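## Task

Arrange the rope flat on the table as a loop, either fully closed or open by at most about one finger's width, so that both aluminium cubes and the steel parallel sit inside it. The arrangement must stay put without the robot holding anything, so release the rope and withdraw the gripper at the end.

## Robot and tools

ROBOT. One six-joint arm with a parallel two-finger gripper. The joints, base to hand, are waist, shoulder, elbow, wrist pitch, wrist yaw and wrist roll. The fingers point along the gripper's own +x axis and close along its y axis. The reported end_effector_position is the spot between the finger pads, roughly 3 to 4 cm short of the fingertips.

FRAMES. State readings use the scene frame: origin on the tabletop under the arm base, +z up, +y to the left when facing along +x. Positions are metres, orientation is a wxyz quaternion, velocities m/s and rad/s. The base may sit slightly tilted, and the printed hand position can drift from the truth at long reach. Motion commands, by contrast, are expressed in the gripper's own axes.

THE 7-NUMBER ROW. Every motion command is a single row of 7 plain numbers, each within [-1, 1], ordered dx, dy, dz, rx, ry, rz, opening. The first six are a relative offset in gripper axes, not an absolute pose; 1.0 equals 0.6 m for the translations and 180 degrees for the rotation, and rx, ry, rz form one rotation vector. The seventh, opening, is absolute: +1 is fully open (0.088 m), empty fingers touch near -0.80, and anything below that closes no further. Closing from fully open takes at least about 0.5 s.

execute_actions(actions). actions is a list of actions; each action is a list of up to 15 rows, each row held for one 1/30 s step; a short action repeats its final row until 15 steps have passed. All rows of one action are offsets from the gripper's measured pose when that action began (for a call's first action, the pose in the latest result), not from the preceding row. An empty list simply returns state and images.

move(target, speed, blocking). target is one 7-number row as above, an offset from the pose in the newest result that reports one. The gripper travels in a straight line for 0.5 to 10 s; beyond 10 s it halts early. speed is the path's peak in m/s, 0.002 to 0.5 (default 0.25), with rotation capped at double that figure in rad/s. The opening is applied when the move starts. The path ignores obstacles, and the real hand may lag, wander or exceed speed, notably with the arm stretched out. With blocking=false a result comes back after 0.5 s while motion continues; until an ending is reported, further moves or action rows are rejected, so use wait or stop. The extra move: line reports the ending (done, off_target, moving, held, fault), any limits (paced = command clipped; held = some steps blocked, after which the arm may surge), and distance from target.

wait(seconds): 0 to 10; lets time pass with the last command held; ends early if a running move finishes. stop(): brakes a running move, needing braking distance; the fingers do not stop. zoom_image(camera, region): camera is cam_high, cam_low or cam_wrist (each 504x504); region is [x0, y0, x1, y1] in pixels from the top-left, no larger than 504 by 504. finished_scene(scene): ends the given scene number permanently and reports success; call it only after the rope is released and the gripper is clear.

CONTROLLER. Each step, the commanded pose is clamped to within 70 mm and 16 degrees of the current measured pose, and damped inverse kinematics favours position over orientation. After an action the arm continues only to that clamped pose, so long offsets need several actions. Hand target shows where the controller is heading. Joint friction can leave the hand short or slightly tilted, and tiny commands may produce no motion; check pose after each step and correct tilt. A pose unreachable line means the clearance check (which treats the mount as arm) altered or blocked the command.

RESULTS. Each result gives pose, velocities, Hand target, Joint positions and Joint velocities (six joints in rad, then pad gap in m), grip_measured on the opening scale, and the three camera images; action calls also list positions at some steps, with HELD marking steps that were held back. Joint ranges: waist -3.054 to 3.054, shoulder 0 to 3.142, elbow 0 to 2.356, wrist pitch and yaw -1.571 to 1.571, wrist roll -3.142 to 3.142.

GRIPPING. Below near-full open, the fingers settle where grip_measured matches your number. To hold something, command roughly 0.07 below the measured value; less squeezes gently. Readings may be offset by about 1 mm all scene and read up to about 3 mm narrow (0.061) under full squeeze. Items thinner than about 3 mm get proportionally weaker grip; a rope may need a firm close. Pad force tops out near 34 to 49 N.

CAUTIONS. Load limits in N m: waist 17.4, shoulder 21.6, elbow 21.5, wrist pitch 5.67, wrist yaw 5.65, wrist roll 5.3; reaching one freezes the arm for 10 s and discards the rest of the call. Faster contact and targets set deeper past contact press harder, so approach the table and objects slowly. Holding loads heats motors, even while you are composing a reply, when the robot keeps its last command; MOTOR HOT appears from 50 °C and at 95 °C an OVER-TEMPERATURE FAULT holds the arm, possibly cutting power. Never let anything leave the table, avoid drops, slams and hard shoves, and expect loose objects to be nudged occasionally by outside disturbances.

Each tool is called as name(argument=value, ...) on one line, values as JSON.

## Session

execute_actions(actions=[])

Scene clock: 0.00 s.
end_effector_position=(+0.1928, +0.0314, +0.3643) grip_measured=+0.828 end_effector_quat_wxyz=(+0.302, -0.582, +0.744, +0.132) end_effector_velocity=(-0.002, +0.001, -0.001) end_effector_angular_velocity=(+0.009, -0.006, -0.008)
Joint positions: [-0.49   1.516  1.417 -1.537  0.185 -1.783  0.08 ]
Joint velocities: [-0.002 -0.002 -0.002 -0.007 -0.007  0.007 -0.   ]
Motor temperatures (°C, as the motors report them): [31 29 30 30 28 28]
Heat: hottest waist 31 °C (+0.0 °C/min).
Hand target: +0.193, +0.031, +0.364; +0.302, -0.582, +0.744, +0.132

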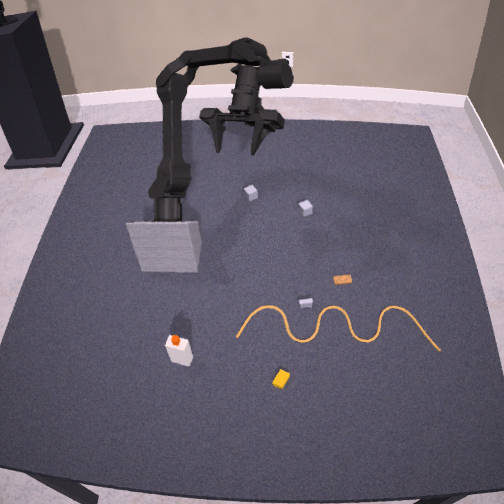

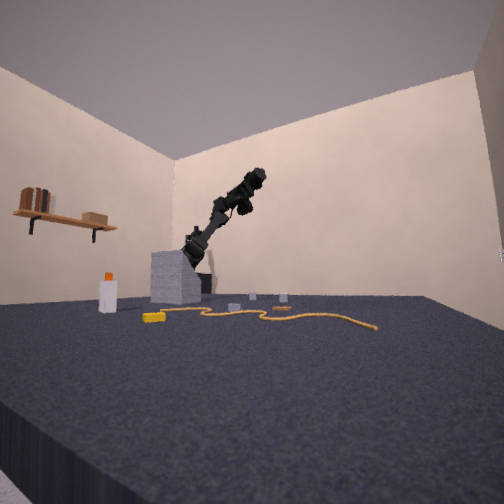

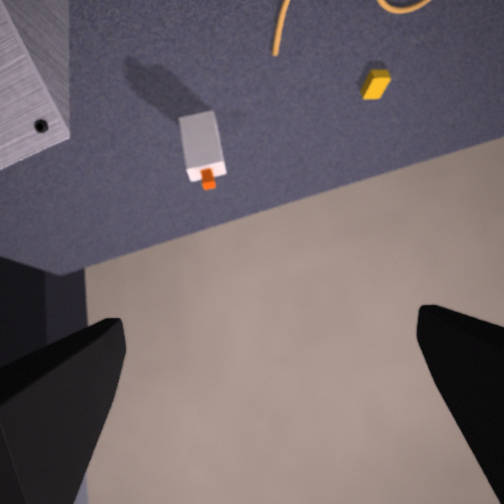

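move(target=[0.005,0.166,0.558,-0.11,-0.295,0.002,1])

Scene clock: 3.87 s.
end_effector_position=(+0.1982, +0.2428, +0.0879) grip_measured=+0.988 end_effector_quat_wxyz=(+0.499, -0.505, +0.495, +0.501) end_effector_velocity=(+0.000, +0.004, -0.003) end_effector_angular_velocity=(+0.028, +0.003, -0.002)
Joint positions: [ 0.475  1.281  0.859 -0.744 -0.698 -0.99   0.087]
Joint velocities: [ 0.007  0.002 -0.012  0.037 -0.022  0.022 -0.   ]
Motor temperatures (°C, as the motors report them): [32 29 30 30 28 28]
Heat: hottest waist 32 °C (+0.0 °C/min).
Hand target: +0.196, +0.241, +0.085; +0.500, -0.501, +0.500, +0.500
Off the commanded pose: 0.004 m, 1 deg.
move: done

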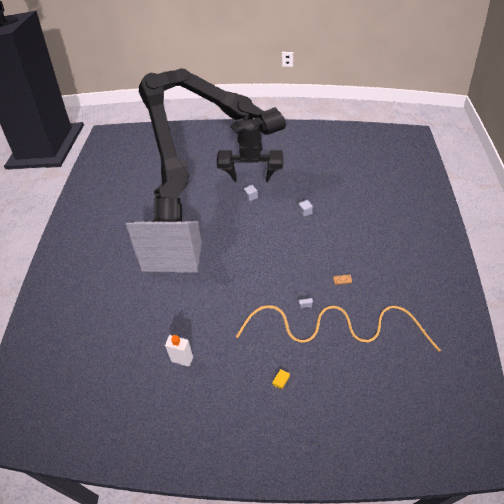

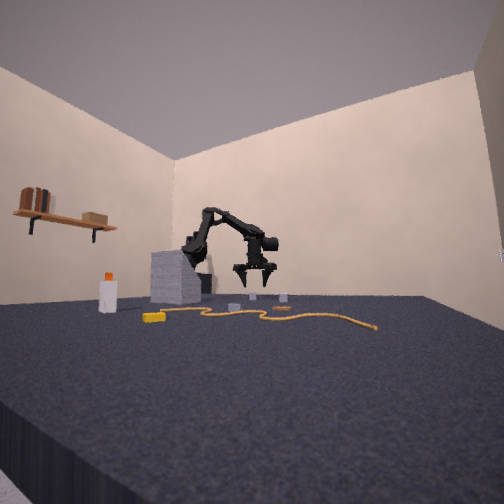

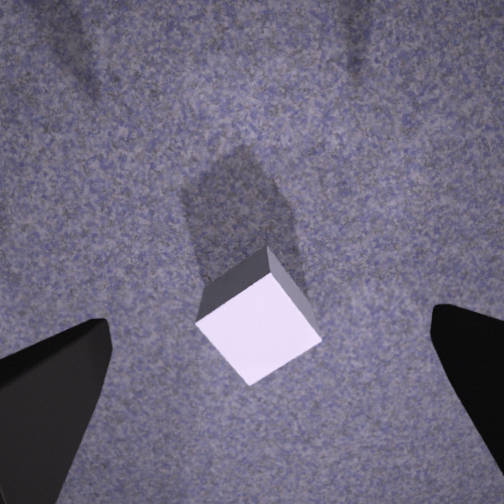

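move(target=[0.077,0.005,-0.017,-0.195,0.003,0,1])

move(target=[0,0,0,0,0,0,-0.3])

move(target=[-0.035,0.113,-0.587,0.195,0,0,-0.3])

Scene clock: 6.53 s.
end_effector_position=(+0.1972, +0.2364, +0.0452) grip_measured=+0.988 end_effector_quat_wxyz=(-0.327, +0.635, -0.320, -0.623) end_effector_velocity=(-0.002, -0.001, +0.000) end_effector_angular_velocity=(+0.002, +0.007, +0.001)
Joint positions: [ 0.583  1.341  0.749 -0.484 -0.645 -1.469  0.087]
Joint velocities: [-0.002 -0.002 -0.002 -0.007 -0.007 -0.007 -0.   ]
Motor temperatures (°C, as the motors report them): [32 29 30 30 28 28]
Heat: hottest waist 32 °C (+9.2 °C/min).
Hand target: +0.196, +0.233, +0.042; -0.322, +0.634, -0.323, -0.624
Off the commanded pose: 0.005 m, 1 deg.
move: done

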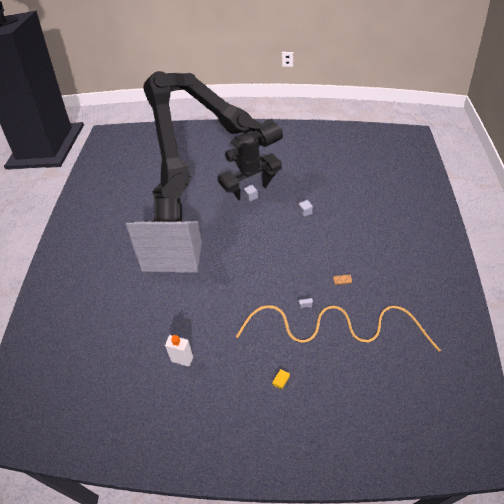

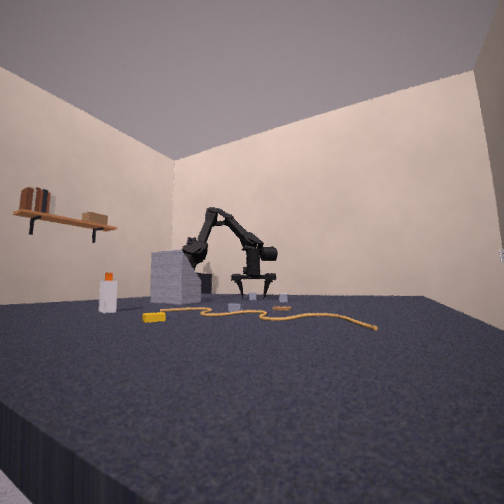

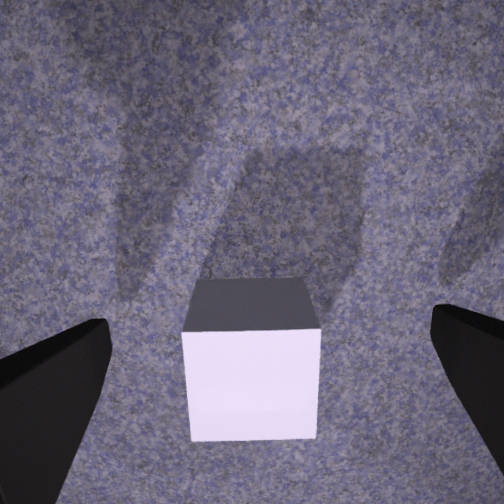

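Scene clock: 7.20 s.
end_effector_position=(+0.1971, +0.2362, +0.0452) grip_measured=-0.240 end_effector_quat_wxyz=(-0.327, +0.635, -0.320, -0.623) end_effector_velocity=(+0.000, +0.001, +0.000) end_effector_angular_velocity=(+0.009, -0.001, +0.010)
Joint positions: [ 0.582  1.341  0.749 -0.485 -0.645 -1.47   0.027]
Joint velocities: [-0.002 -0.002 -0.002  0.007 -0.007 -0.007 -0.   ]
Motor temperatures (°C, as the motors report them): [32 30 30 30 28 28]
Heat: hottest waist 32 °C (+8.3 °C/min).
Hand target: +0.197, +0.236, +0.045; -0.327, +0.635, -0.320, -0.623
Off the commanded pose: 0.000 m, 0 deg.
move: done

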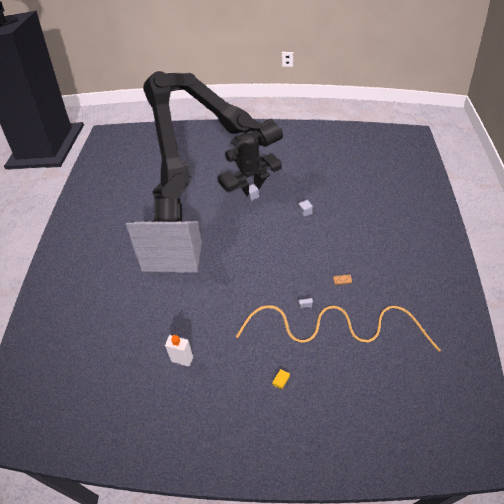

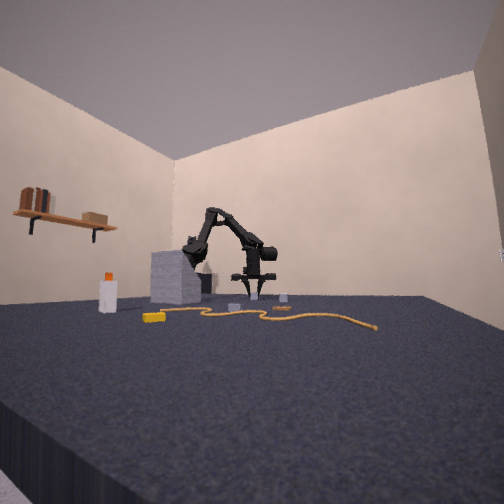

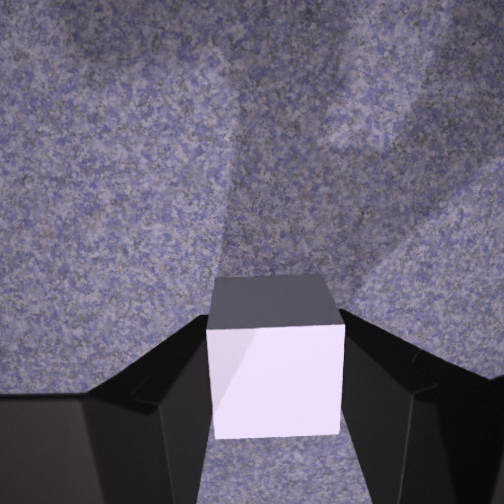

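Scene clock: 9.30 s.
end_effector_position=(+0.3450, -0.0859, +0.0694) grip_measured=-0.240 end_effector_quat_wxyz=(+0.504, -0.507, +0.493, +0.496) end_effector_velocity=(-0.000, -0.001, -0.001) end_effector_angular_velocity=(+0.014, +0.010, -0.009)
Joint positions: [-0.313  2.488  1.342 -0.741 -0.736 -2.04   0.027]
Joint velocities: [-0.002  0.017  0.017 -0.022 -0.007 -0.007 -0.   ]
Motor temperatures (°C, as the motors report them): [32 30 30 30 28 28]
Heat: hottest waist 32 °C (+6.5 °C/min).
Hand target: +0.346, -0.089, +0.069; +0.503, -0.507, +0.493, +0.497
Off the commanded pose: 0.004 m, 0 deg.
move: done

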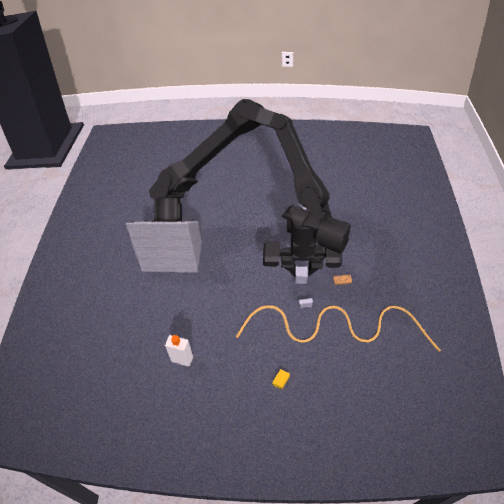

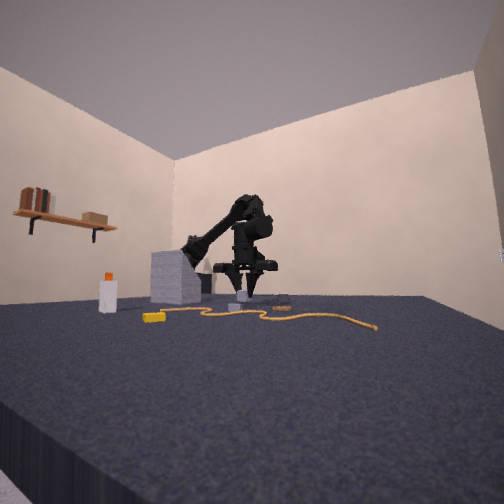

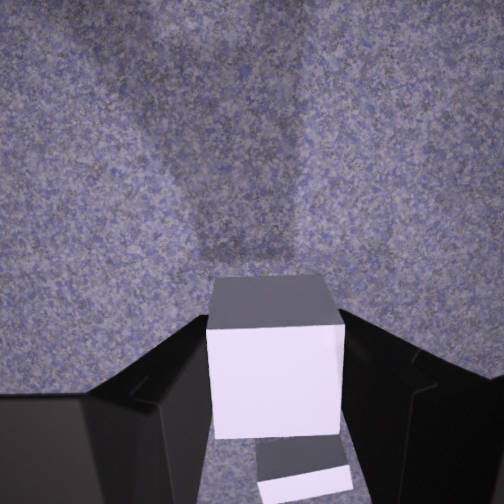

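move(target=[0.04,0.012,-0.015,0,0,0.006,-0.3], speed=0.07)

move(target=[0,0,0,0,0,0,1])

move(target=[-0.06,-0.025,0.44,-0.17,0,0,1])

Scene clock: 11.07 s.
end_effector_position=(+0.3424, -0.0934, +0.0495) grip_measured=-0.240 end_effector_quat_wxyz=(+0.497, -0.509, +0.493, +0.501) end_effector_velocity=(+0.002, -0.003, +0.003) end_effector_angular_velocity=(-0.025, -0.004, +0.017)
Joint positions: [-0.291  2.533  1.327 -0.67  -0.736 -2.031  0.027]
Joint velocities: [-0.002 -0.007  0.002  0.007  0.022 -0.007 -0.   ]
Motor temperatures (°C, as the motors report them): [32 30 31 30 28 28]
Heat: hottest waist 32 °C (+5.4 °C/min).
Hand target: +0.338, -0.095, +0.045; +0.499, -0.502, +0.498, +0.501
Off the commanded pose: 0.006 m, 1 deg.
move: done

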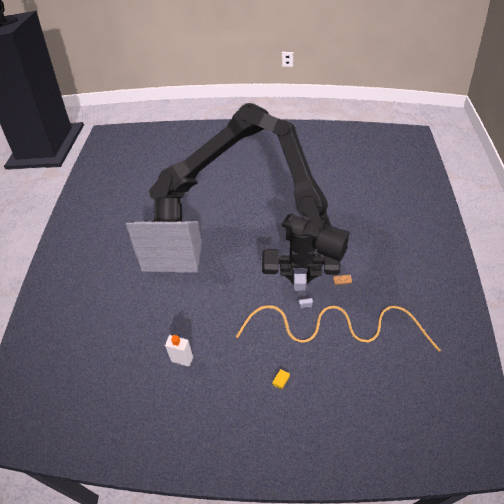

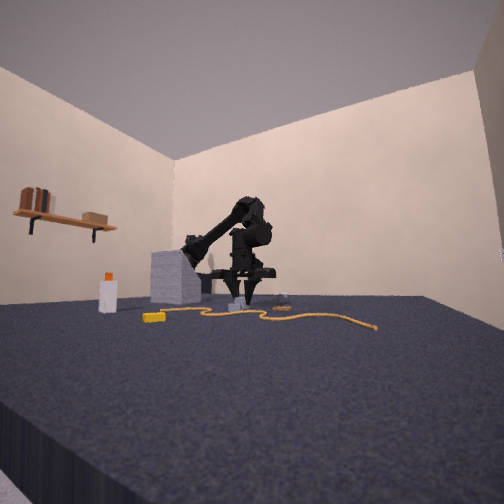

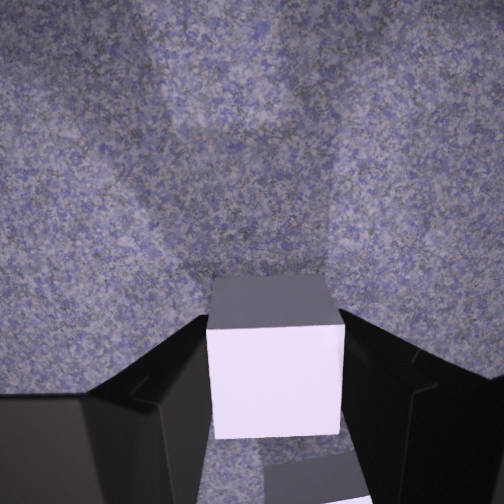

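Scene clock: 11.90 s.
end_effector_position=(+0.3424, -0.0934, +0.0495) grip_measured=+0.986 end_effector_quat_wxyz=(+0.497, -0.509, +0.493, +0.501) end_effector_velocity=(-0.004, +0.001, +0.001) end_effector_angular_velocity=(+0.000, +0.016, -0.009)
Joint positions: [-0.291  2.533  1.327 -0.67  -0.736 -2.031  0.087]
Joint velocities: [-0.002 -0.002 -0.002 -0.022  0.007 -0.007  0.001]
Motor temperatures (°C, as the motors report them): [32 30 31 30 28 28]
Heat: hottest waist 32 °C (+5.0 °C/min).
Hand target: +0.342, -0.093, +0.050; +0.497, -0.509, +0.493, +0.501
Off the commanded pose: 0.000 m, 0 deg.
move: done

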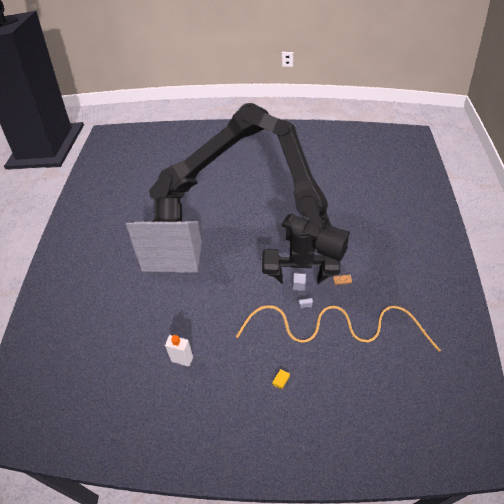

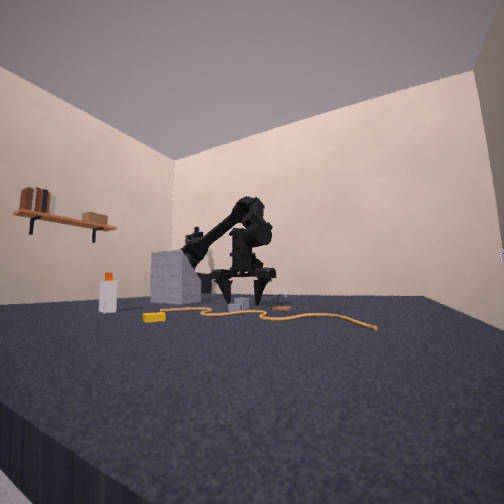

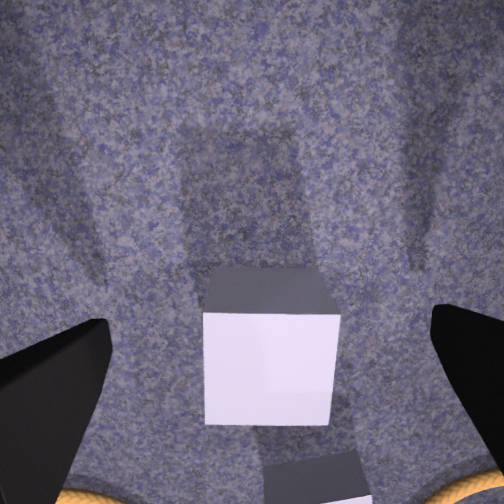

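Scene clock: 13.47 s.
end_effector_position=(+0.3503, +0.1661, +0.0827) grip_measured=+0.988 end_effector_quat_wxyz=(-0.347, +0.619, -0.344, -0.615) end_effector_velocity=(-0.000, +0.012, +0.002) end_effector_angular_velocity=(+0.022, +0.007, +0.021)
Joint positions: [ 0.16   1.923  1.299 -0.824 -0.781 -1.944  0.087]
Joint velocities: [ 0.012 -0.007  0.022 -0.022 -0.022 -0.007 -0.   ]
Motor temperatures (°C, as the motors report them): [33 30 31 30 28 28]
Heat: hottest waist 33 °C (+8.9 °C/min).
Hand target: +0.352, +0.170, +0.085; -0.345, +0.622, -0.342, -0.614
Off the commanded pose: 0.005 m, 0 deg.
move: done

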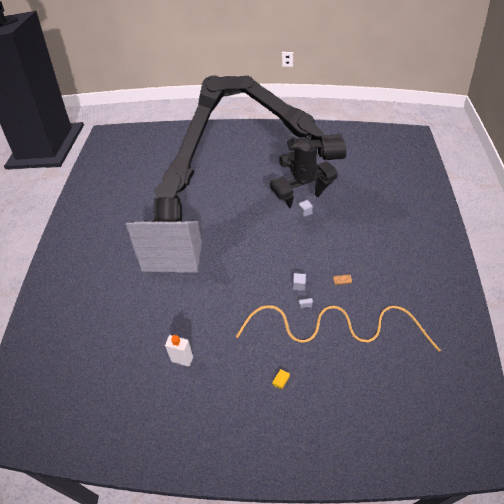

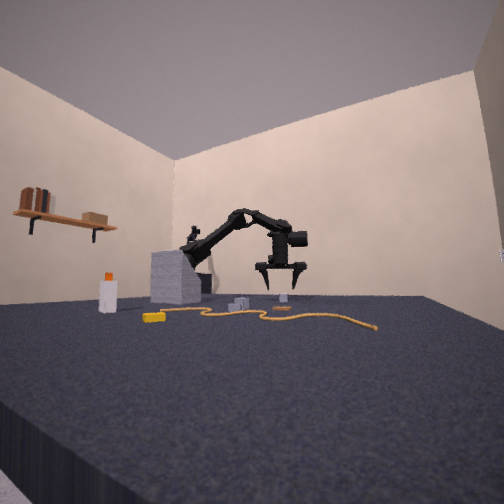

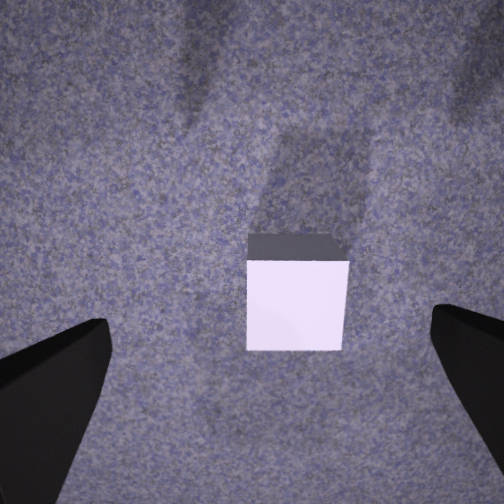

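move(target=[0.068,-0.009,0,0,0,0,1], speed=0.15)

move(target=[0,0,0,0,0,0,-0.3])

move(target=[-0.025,0.217,-0.305,0.176,0,0,-0.3])

Scene clock: 15.27 s.
end_effector_position=(+0.3577, +0.1729, +0.0473) grip_measured=+0.988 end_effector_quat_wxyz=(-0.346, +0.625, -0.336, -0.614) end_effector_velocity=(-0.002, -0.002, -0.004) end_effector_angular_velocity=(+0.005, +0.009, +0.004)
Joint positions: [ 0.238  1.969  1.27  -0.654 -0.77  -1.838  0.087]
Joint velocities: [ 0.002  0.007 -0.007  0.007 -0.007 -0.007 -0.   ]
Motor temperatures (°C, as the motors report them): [33 30 31 30 28 28]
Heat: hottest waist 33 °C (+7.9 °C/min).
Hand target: +0.355, +0.169, +0.042; -0.346, +0.619, -0.344, -0.615
Off the commanded pose: 0.007 m, 1 deg.
move: done

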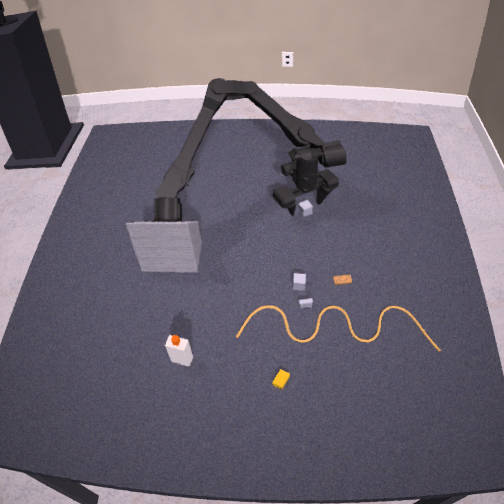

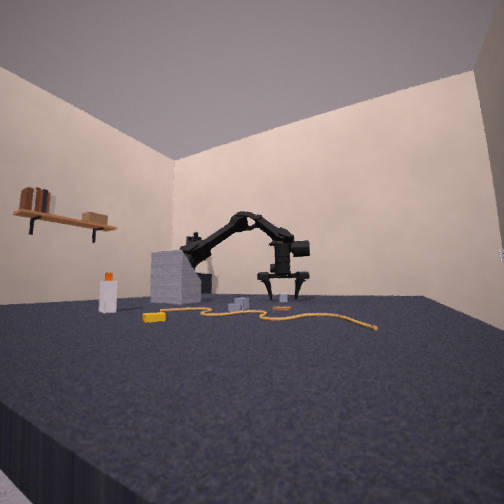

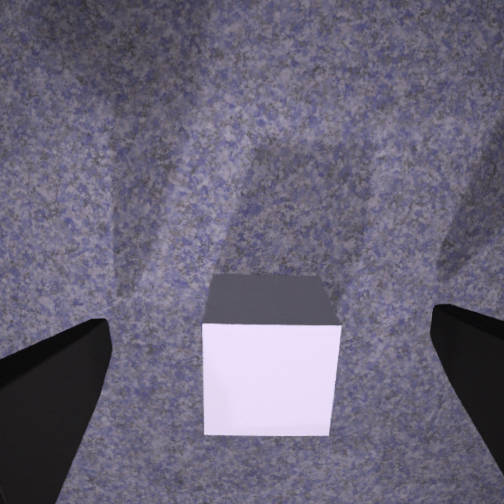

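Scene clock: 15.93 s.
end_effector_position=(+0.3578, +0.1727, +0.0473) grip_measured=-0.240 end_effector_quat_wxyz=(-0.346, +0.625, -0.336, -0.614) end_effector_velocity=(-0.002, +0.000, +0.001) end_effector_angular_velocity=(+0.005, +0.005, +0.001)
Joint positions: [ 0.238  1.97   1.27  -0.653 -0.77  -1.838  0.027]
Joint velocities: [-0.002 -0.002 -0.002 -0.007 -0.007 -0.007 -0.   ]
Motor temperatures (°C, as the motors report them): [33 30 31 30 28 28]
Heat: hottest waist 33 °C (+7.5 °C/min).
Hand target: +0.358, +0.173, +0.047; -0.346, +0.625, -0.336, -0.614
Off the commanded pose: 0.000 m, 0 deg.
move: done

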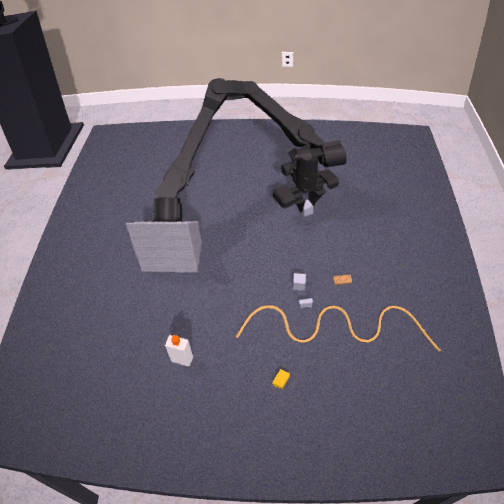

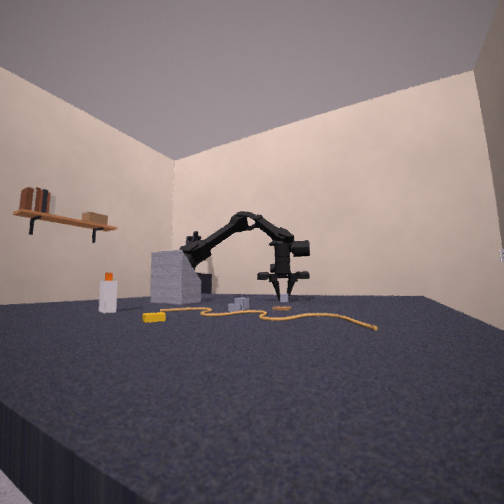

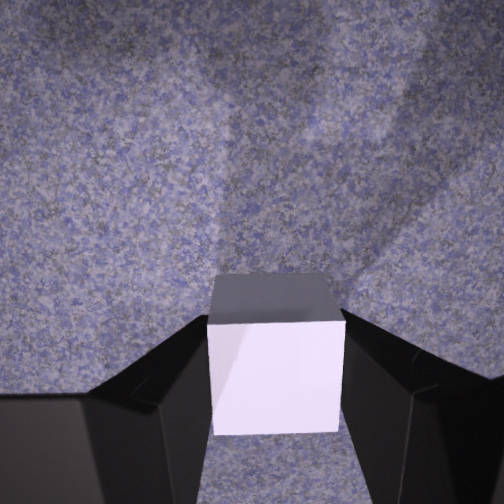

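Scene clock: 17.63 s.
end_effector_position=(+0.3442, -0.0479, +0.0612) grip_measured=-0.240 end_effector_quat_wxyz=(+0.504, -0.507, +0.490, +0.499) end_effector_velocity=(-0.003, -0.005, +0.001) end_effector_angular_velocity=(+0.000, +0.012, -0.020)
Joint positions: [-0.229  2.387  1.253 -0.68  -0.765 -1.937  0.027]
Joint velocities: [-0.012  0.012  0.007 -0.022  0.007 -0.007 -0.   ]
Motor temperatures (°C, as the motors report them): [33 30 31 30 28 28]
Heat: hottest waist 33 °C (+6.8 °C/min).
Hand target: +0.345, -0.051, +0.061; +0.503, -0.507, +0.491, +0.499
Off the commanded pose: 0.004 m, 0 deg.
move: done

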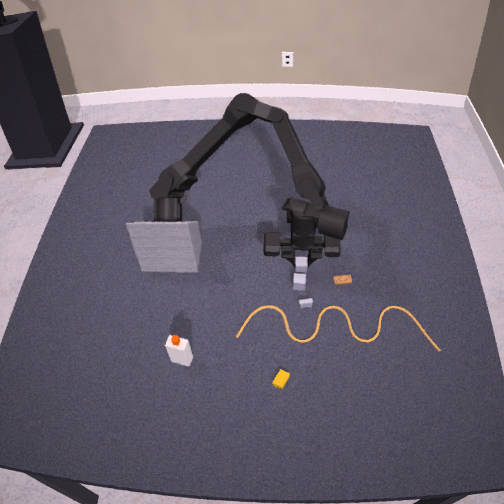

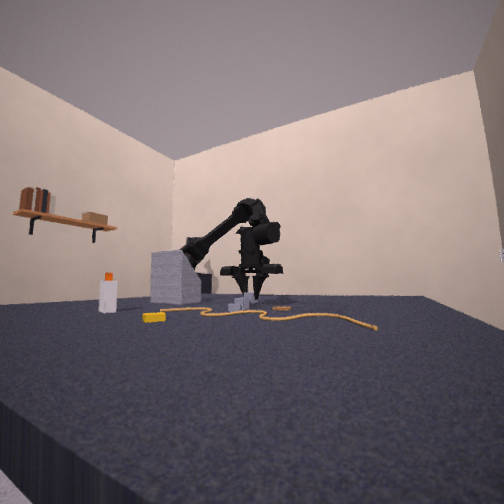

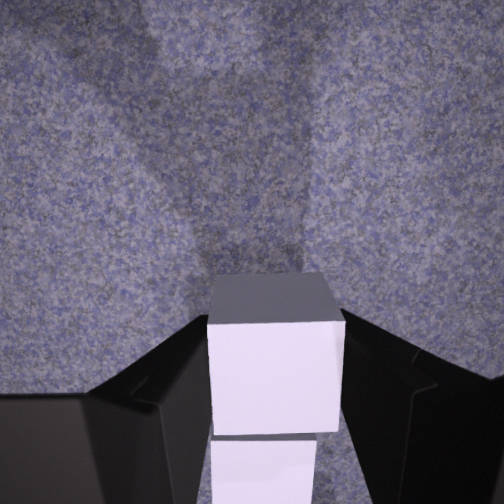

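move(target=[0.027,0,0,0,0,0.006,-0.3], speed=0.07)

move(target=[0,0,0,0,0,0,0.4])

move(target=[-0.065,0,0,0,0,0,0.4])

move(target=[0.01,0.225,-0.295,0.15,0,0,0.4])

Scene clock: 19.57 s.
end_effector_position=(+0.3454, -0.0465, +0.0478) grip_measured=-0.240 end_effector_quat_wxyz=(+0.497, -0.506, +0.493, +0.504) end_effector_velocity=(-0.001, +0.002, -0.001) end_effector_angular_velocity=(+0.006, -0.002, +0.011)
Joint positions: [-0.197  2.41   1.254 -0.646 -0.765 -1.916  0.027]
Joint velocities: [ 0.002 -0.002 -0.007  0.007 -0.007 -0.007  0.   ]
Motor temperatures (°C, as the motors report them): [34 30 31 30 28 28]
Heat: hottest waist 34 °C (+9.2 °C/min).
Hand target: +0.344, -0.048, +0.045; +0.499, -0.502, +0.495, +0.504
Off the commanded pose: 0.003 m, 1 deg.
move: done

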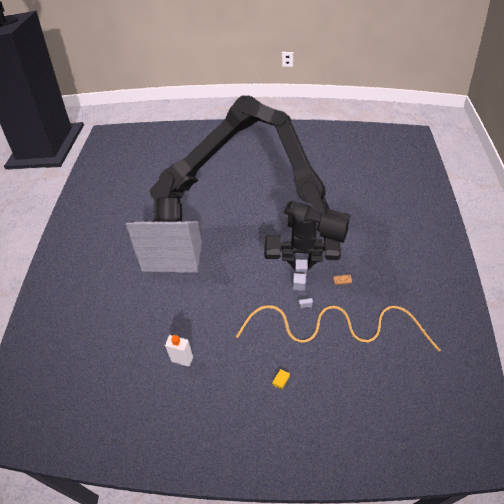

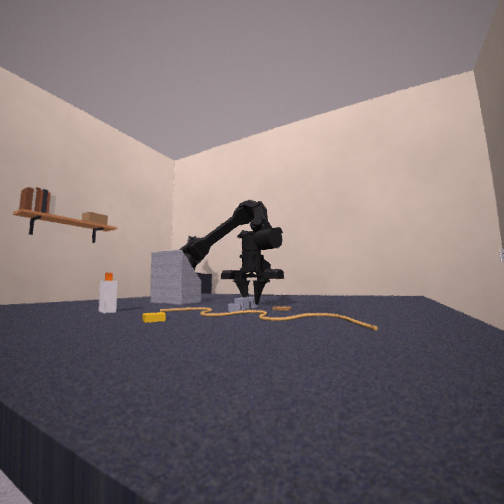

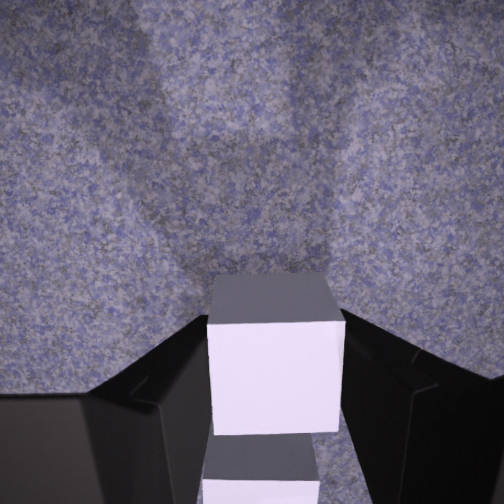

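Scene clock: 20.30 s.
end_effector_position=(+0.3454, -0.0466, +0.0478) grip_measured=+0.394 end_effector_quat_wxyz=(+0.497, -0.506, +0.492, +0.504) end_effector_velocity=(-0.001, +0.003, +0.001) end_effector_angular_velocity=(+0.023, -0.004, +0.001)
Joint positions: [-0.197  2.41   1.254 -0.646 -0.765 -1.916  0.058]
Joint velocities: [-0.002 -0.002 -0.002 -0.007 -0.022 -0.007  0.001]
Motor temperatures (°C, as the motors report them): [34 31 31 30 28 28]
Heat: hottest waist 34 °C (+8.9 °C/min).
Hand target: +0.345, -0.047, +0.048; +0.497, -0.506, +0.492, +0.504
Off the commanded pose: 0.000 m, 0 deg.
move: done

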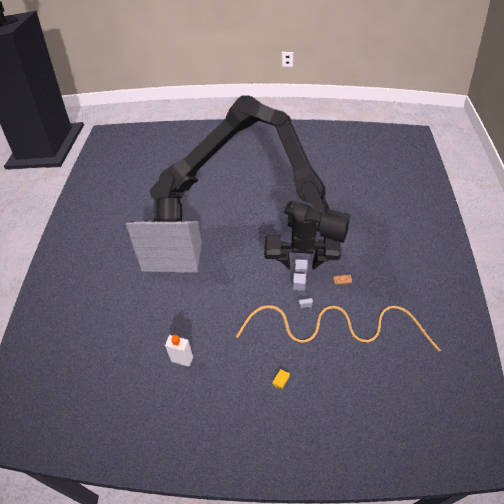

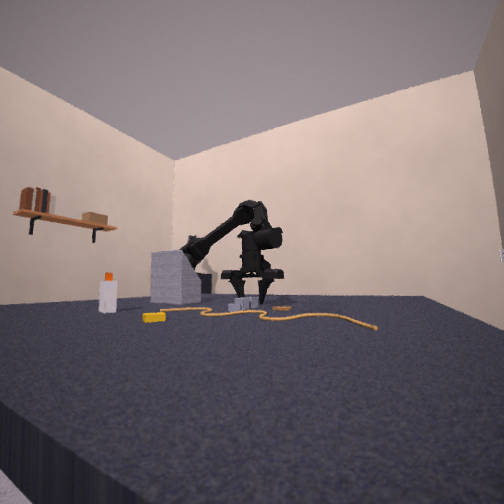

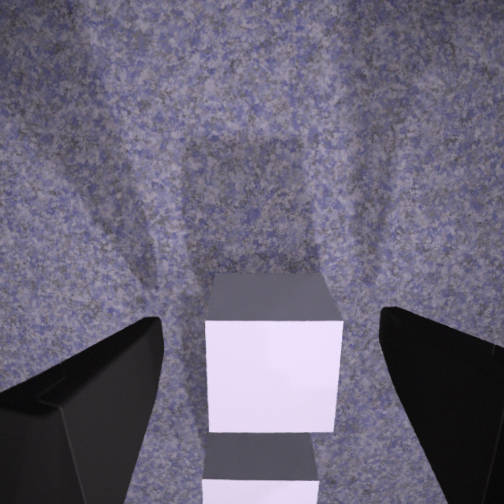

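Scene clock: 21.17 s.
end_effector_position=(+0.3421, -0.0474, +0.0828) grip_measured=+0.397 end_effector_quat_wxyz=(+0.500, -0.499, +0.496, +0.504) end_effector_velocity=(+0.001, +0.003, +0.004) end_effector_angular_velocity=(+0.024, -0.006, +0.023)
Joint positions: [-0.269  2.371  1.304 -0.813 -0.748 -2.006  0.058]
Joint velocities: [-0.007 -0.002  0.007 -0.022 -0.022 -0.037  0.   ]
Motor temperatures (°C, as the motors report them): [34 31 31 30 28 28]
Heat: hottest waist 34 °C (+8.5 °C/min).
Hand target: +0.345, -0.047, +0.087; +0.497, -0.506, +0.493, +0.504
Off the commanded pose: 0.005 m, 1 deg.
move: done

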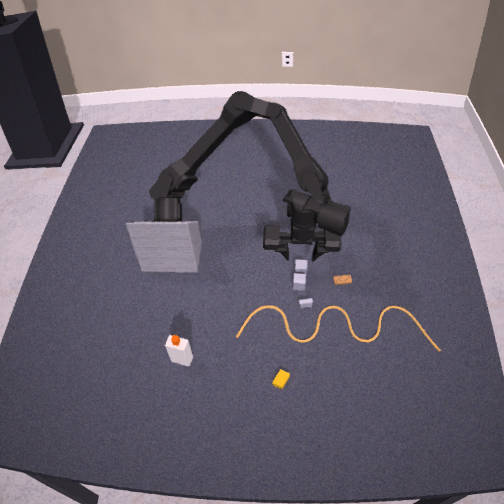

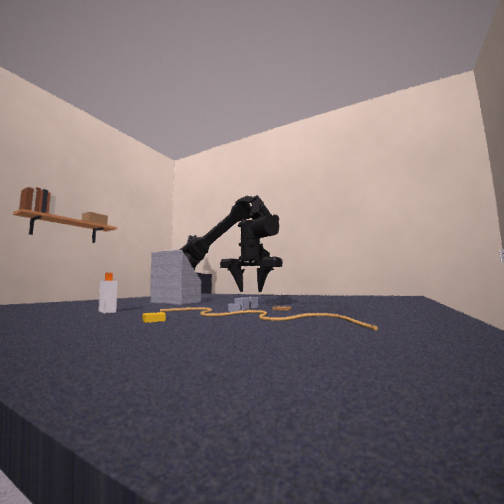

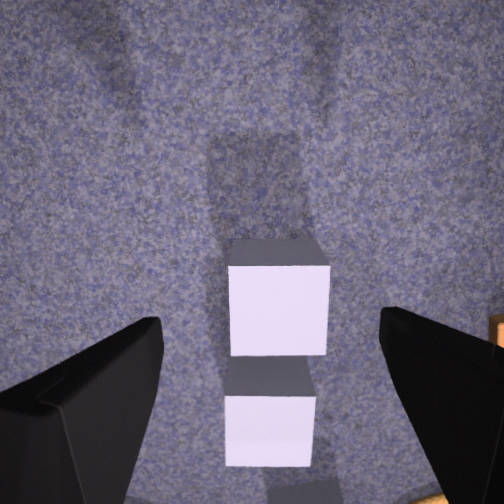

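Scene clock: 22.77 s.
end_effector_position=(+0.2094, -0.2225, +0.0774) grip_measured=+0.397 end_effector_quat_wxyz=(+0.603, -0.370, +0.600, +0.372) end_effector_velocity=(-0.000, -0.001, +0.000) end_effector_angular_velocity=(+0.009, -0.008, -0.001)
Joint positions: [-0.791  2.759  1.291 -0.749 -0.499 -2.101  0.058]
Joint velocities: [-0.007  0.007  0.007 -0.007 -0.007 -0.007  0.   ]
Motor temperatures (°C, as the motors report them): [34 31 31 30 28 28]
Heat: hottest waist 34 °C (+7.9 °C/min).
Hand target: +0.208, -0.225, +0.076; +0.602, -0.369, +0.601, +0.374
Off the commanded pose: 0.004 m, 0 deg.
move: done

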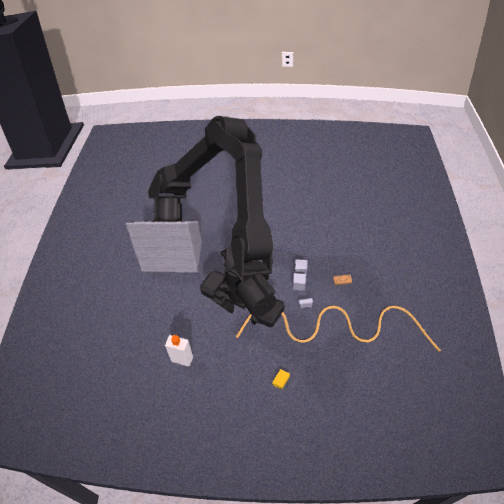

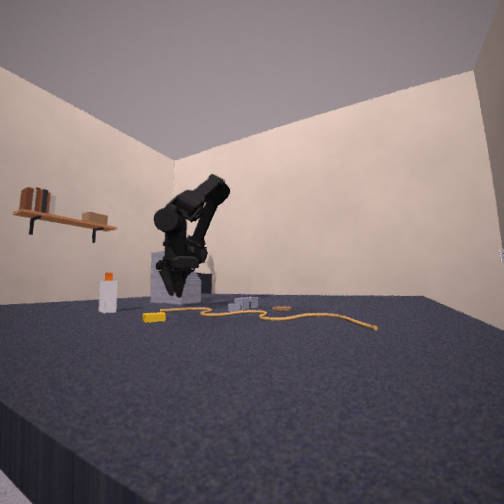

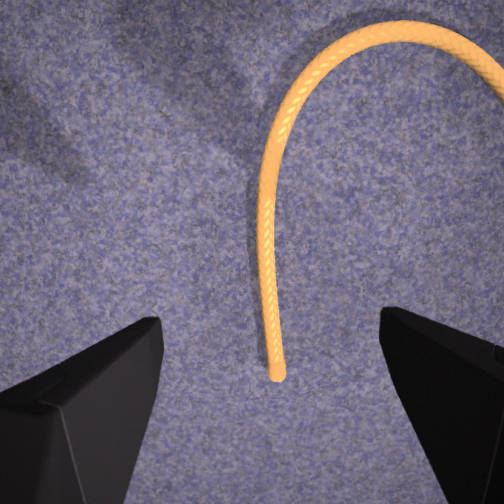

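move(target=[0.073,0.004,-0.005,0,0,0,0.4], speed=0.1)

move(target=[0,0,0,0,0,0,-0.8])

move(target=[-0.025,0.117,0.21,0.75,0,0,-0.8], speed=0.4)

Scene clock: 24.60 s.
end_effector_position=(+0.2102, -0.2261, +0.0398) grip_measured=+0.397 end_effector_quat_wxyz=(+0.601, -0.380, +0.598, +0.370) end_effector_velocity=(+0.005, -0.000, +0.002) end_effector_angular_velocity=(+0.004, -0.026, +0.012)
Joint positions: [-0.733  2.83   1.248 -0.59  -0.532 -2.052  0.058]
Joint velocities: [-0.002 -0.002  0.002  0.007 -0.022 -0.007 -0.   ]
Motor temperatures (°C, as the motors report them): [34 31 31 30 28 28]
Heat: hottest waist 34 °C (+7.3 °C/min).
Hand target: +0.206, -0.224, +0.034; +0.603, -0.370, +0.601, +0.372
Off the commanded pose: 0.008 m, 1 deg.
move: done

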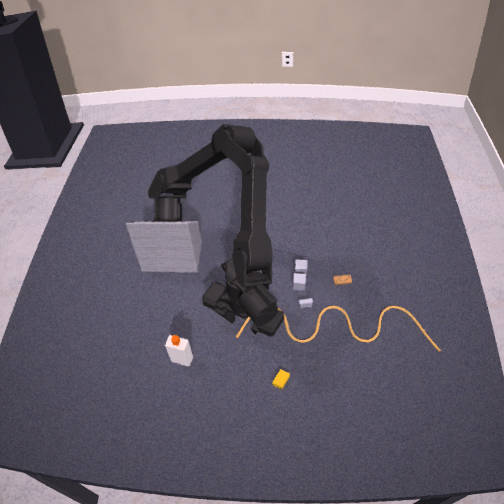

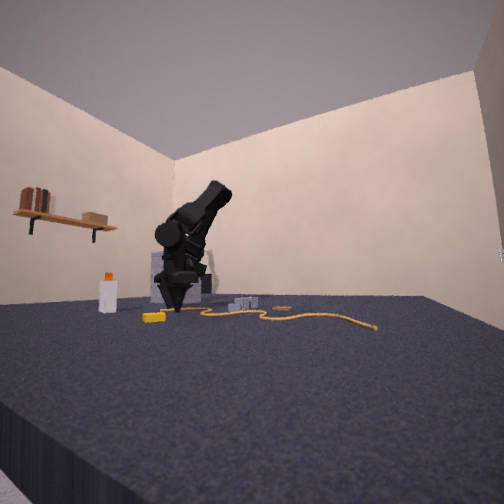

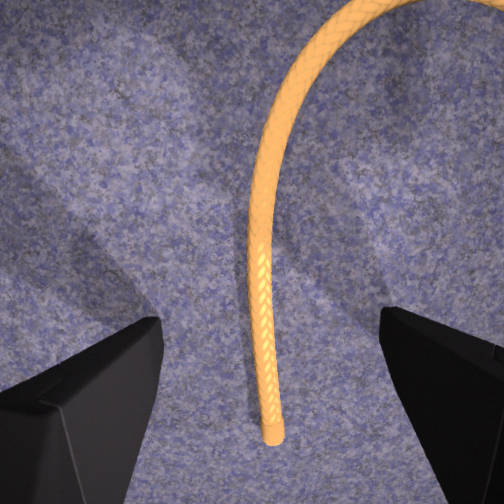

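Scene clock: 25.27 s.
end_effector_position=(+0.2103, -0.2262, +0.0398) grip_measured=-0.750 end_effector_quat_wxyz=(+0.601, -0.380, +0.598, +0.370) end_effector_velocity=(-0.002, +0.007, -0.000) end_effector_angular_velocity=(+0.032, -0.006, -0.008)
Joint positions: [-0.733  2.83   1.248 -0.589 -0.532 -2.052  0.002]
Joint velocities: [-0.002 -0.002 -0.007 -0.022 -0.022 -0.007 -0.   ]
Motor temperatures (°C, as the motors report them): [34 31 31 30 28 28]
Heat: hottest waist 34 °C (+7.1 °C/min).
Hand target: +0.210, -0.226, +0.040; +0.601, -0.380, +0.598, +0.370
Off the commanded pose: 0.000 m, 0 deg.
move: done

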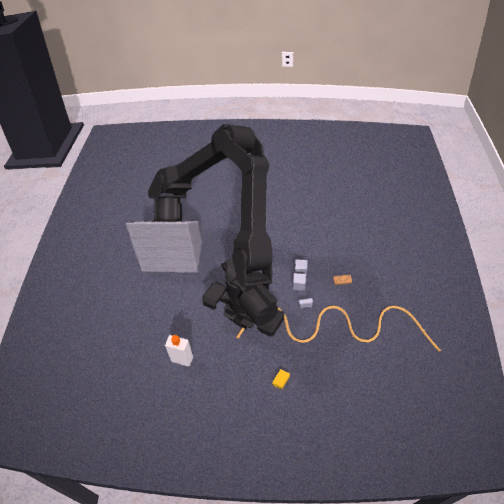

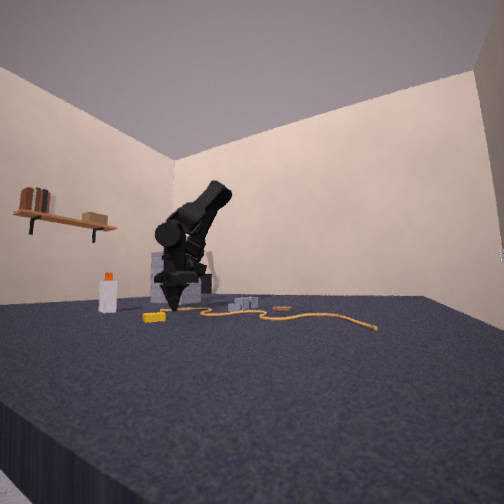

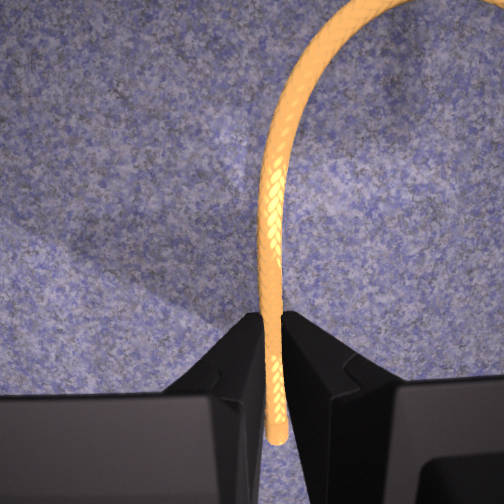

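Scene clock: 28.87 s.
end_effector_position=(+0.2027, -0.0841, +0.0534) grip_measured=-0.750 end_effector_quat_wxyz=(+0.582, +0.409, +0.572, -0.409) end_effector_velocity=(+0.001, +0.002, +0.000) end_effector_angular_velocity=(+0.002, -0.007, -0.016)
Joint positions: [-0.47   2.308  0.746 -0.453 -0.665  0.576  0.002]
Joint velocities: [ 0.002 -0.007 -0.007  0.007 -0.007  0.022  0.   ]
Motor temperatures (°C, as the motors report them): [34 31 31 30 28 28]
Heat: hottest waist 34 °C (+6.2 °C/min).
Hand target: +0.202, -0.082, +0.053; +0.581, +0.410, +0.571, -0.410
Off the commanded pose: 0.002 m, 0 deg.
move: done

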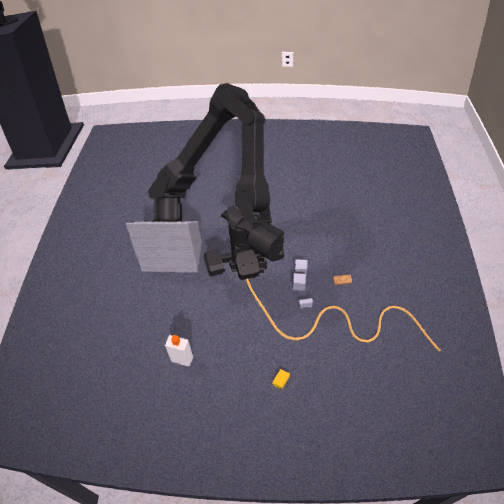

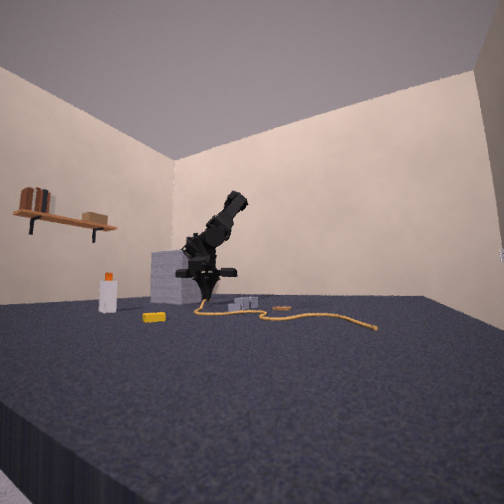

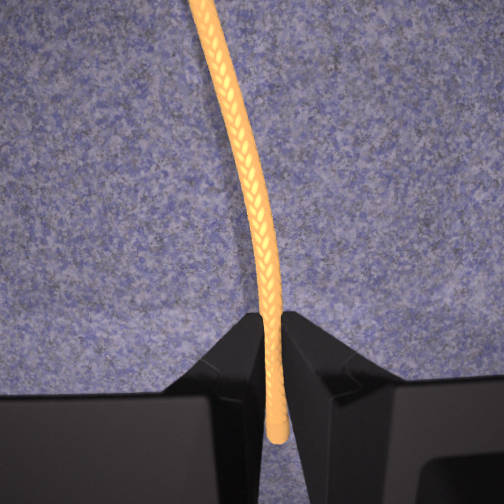

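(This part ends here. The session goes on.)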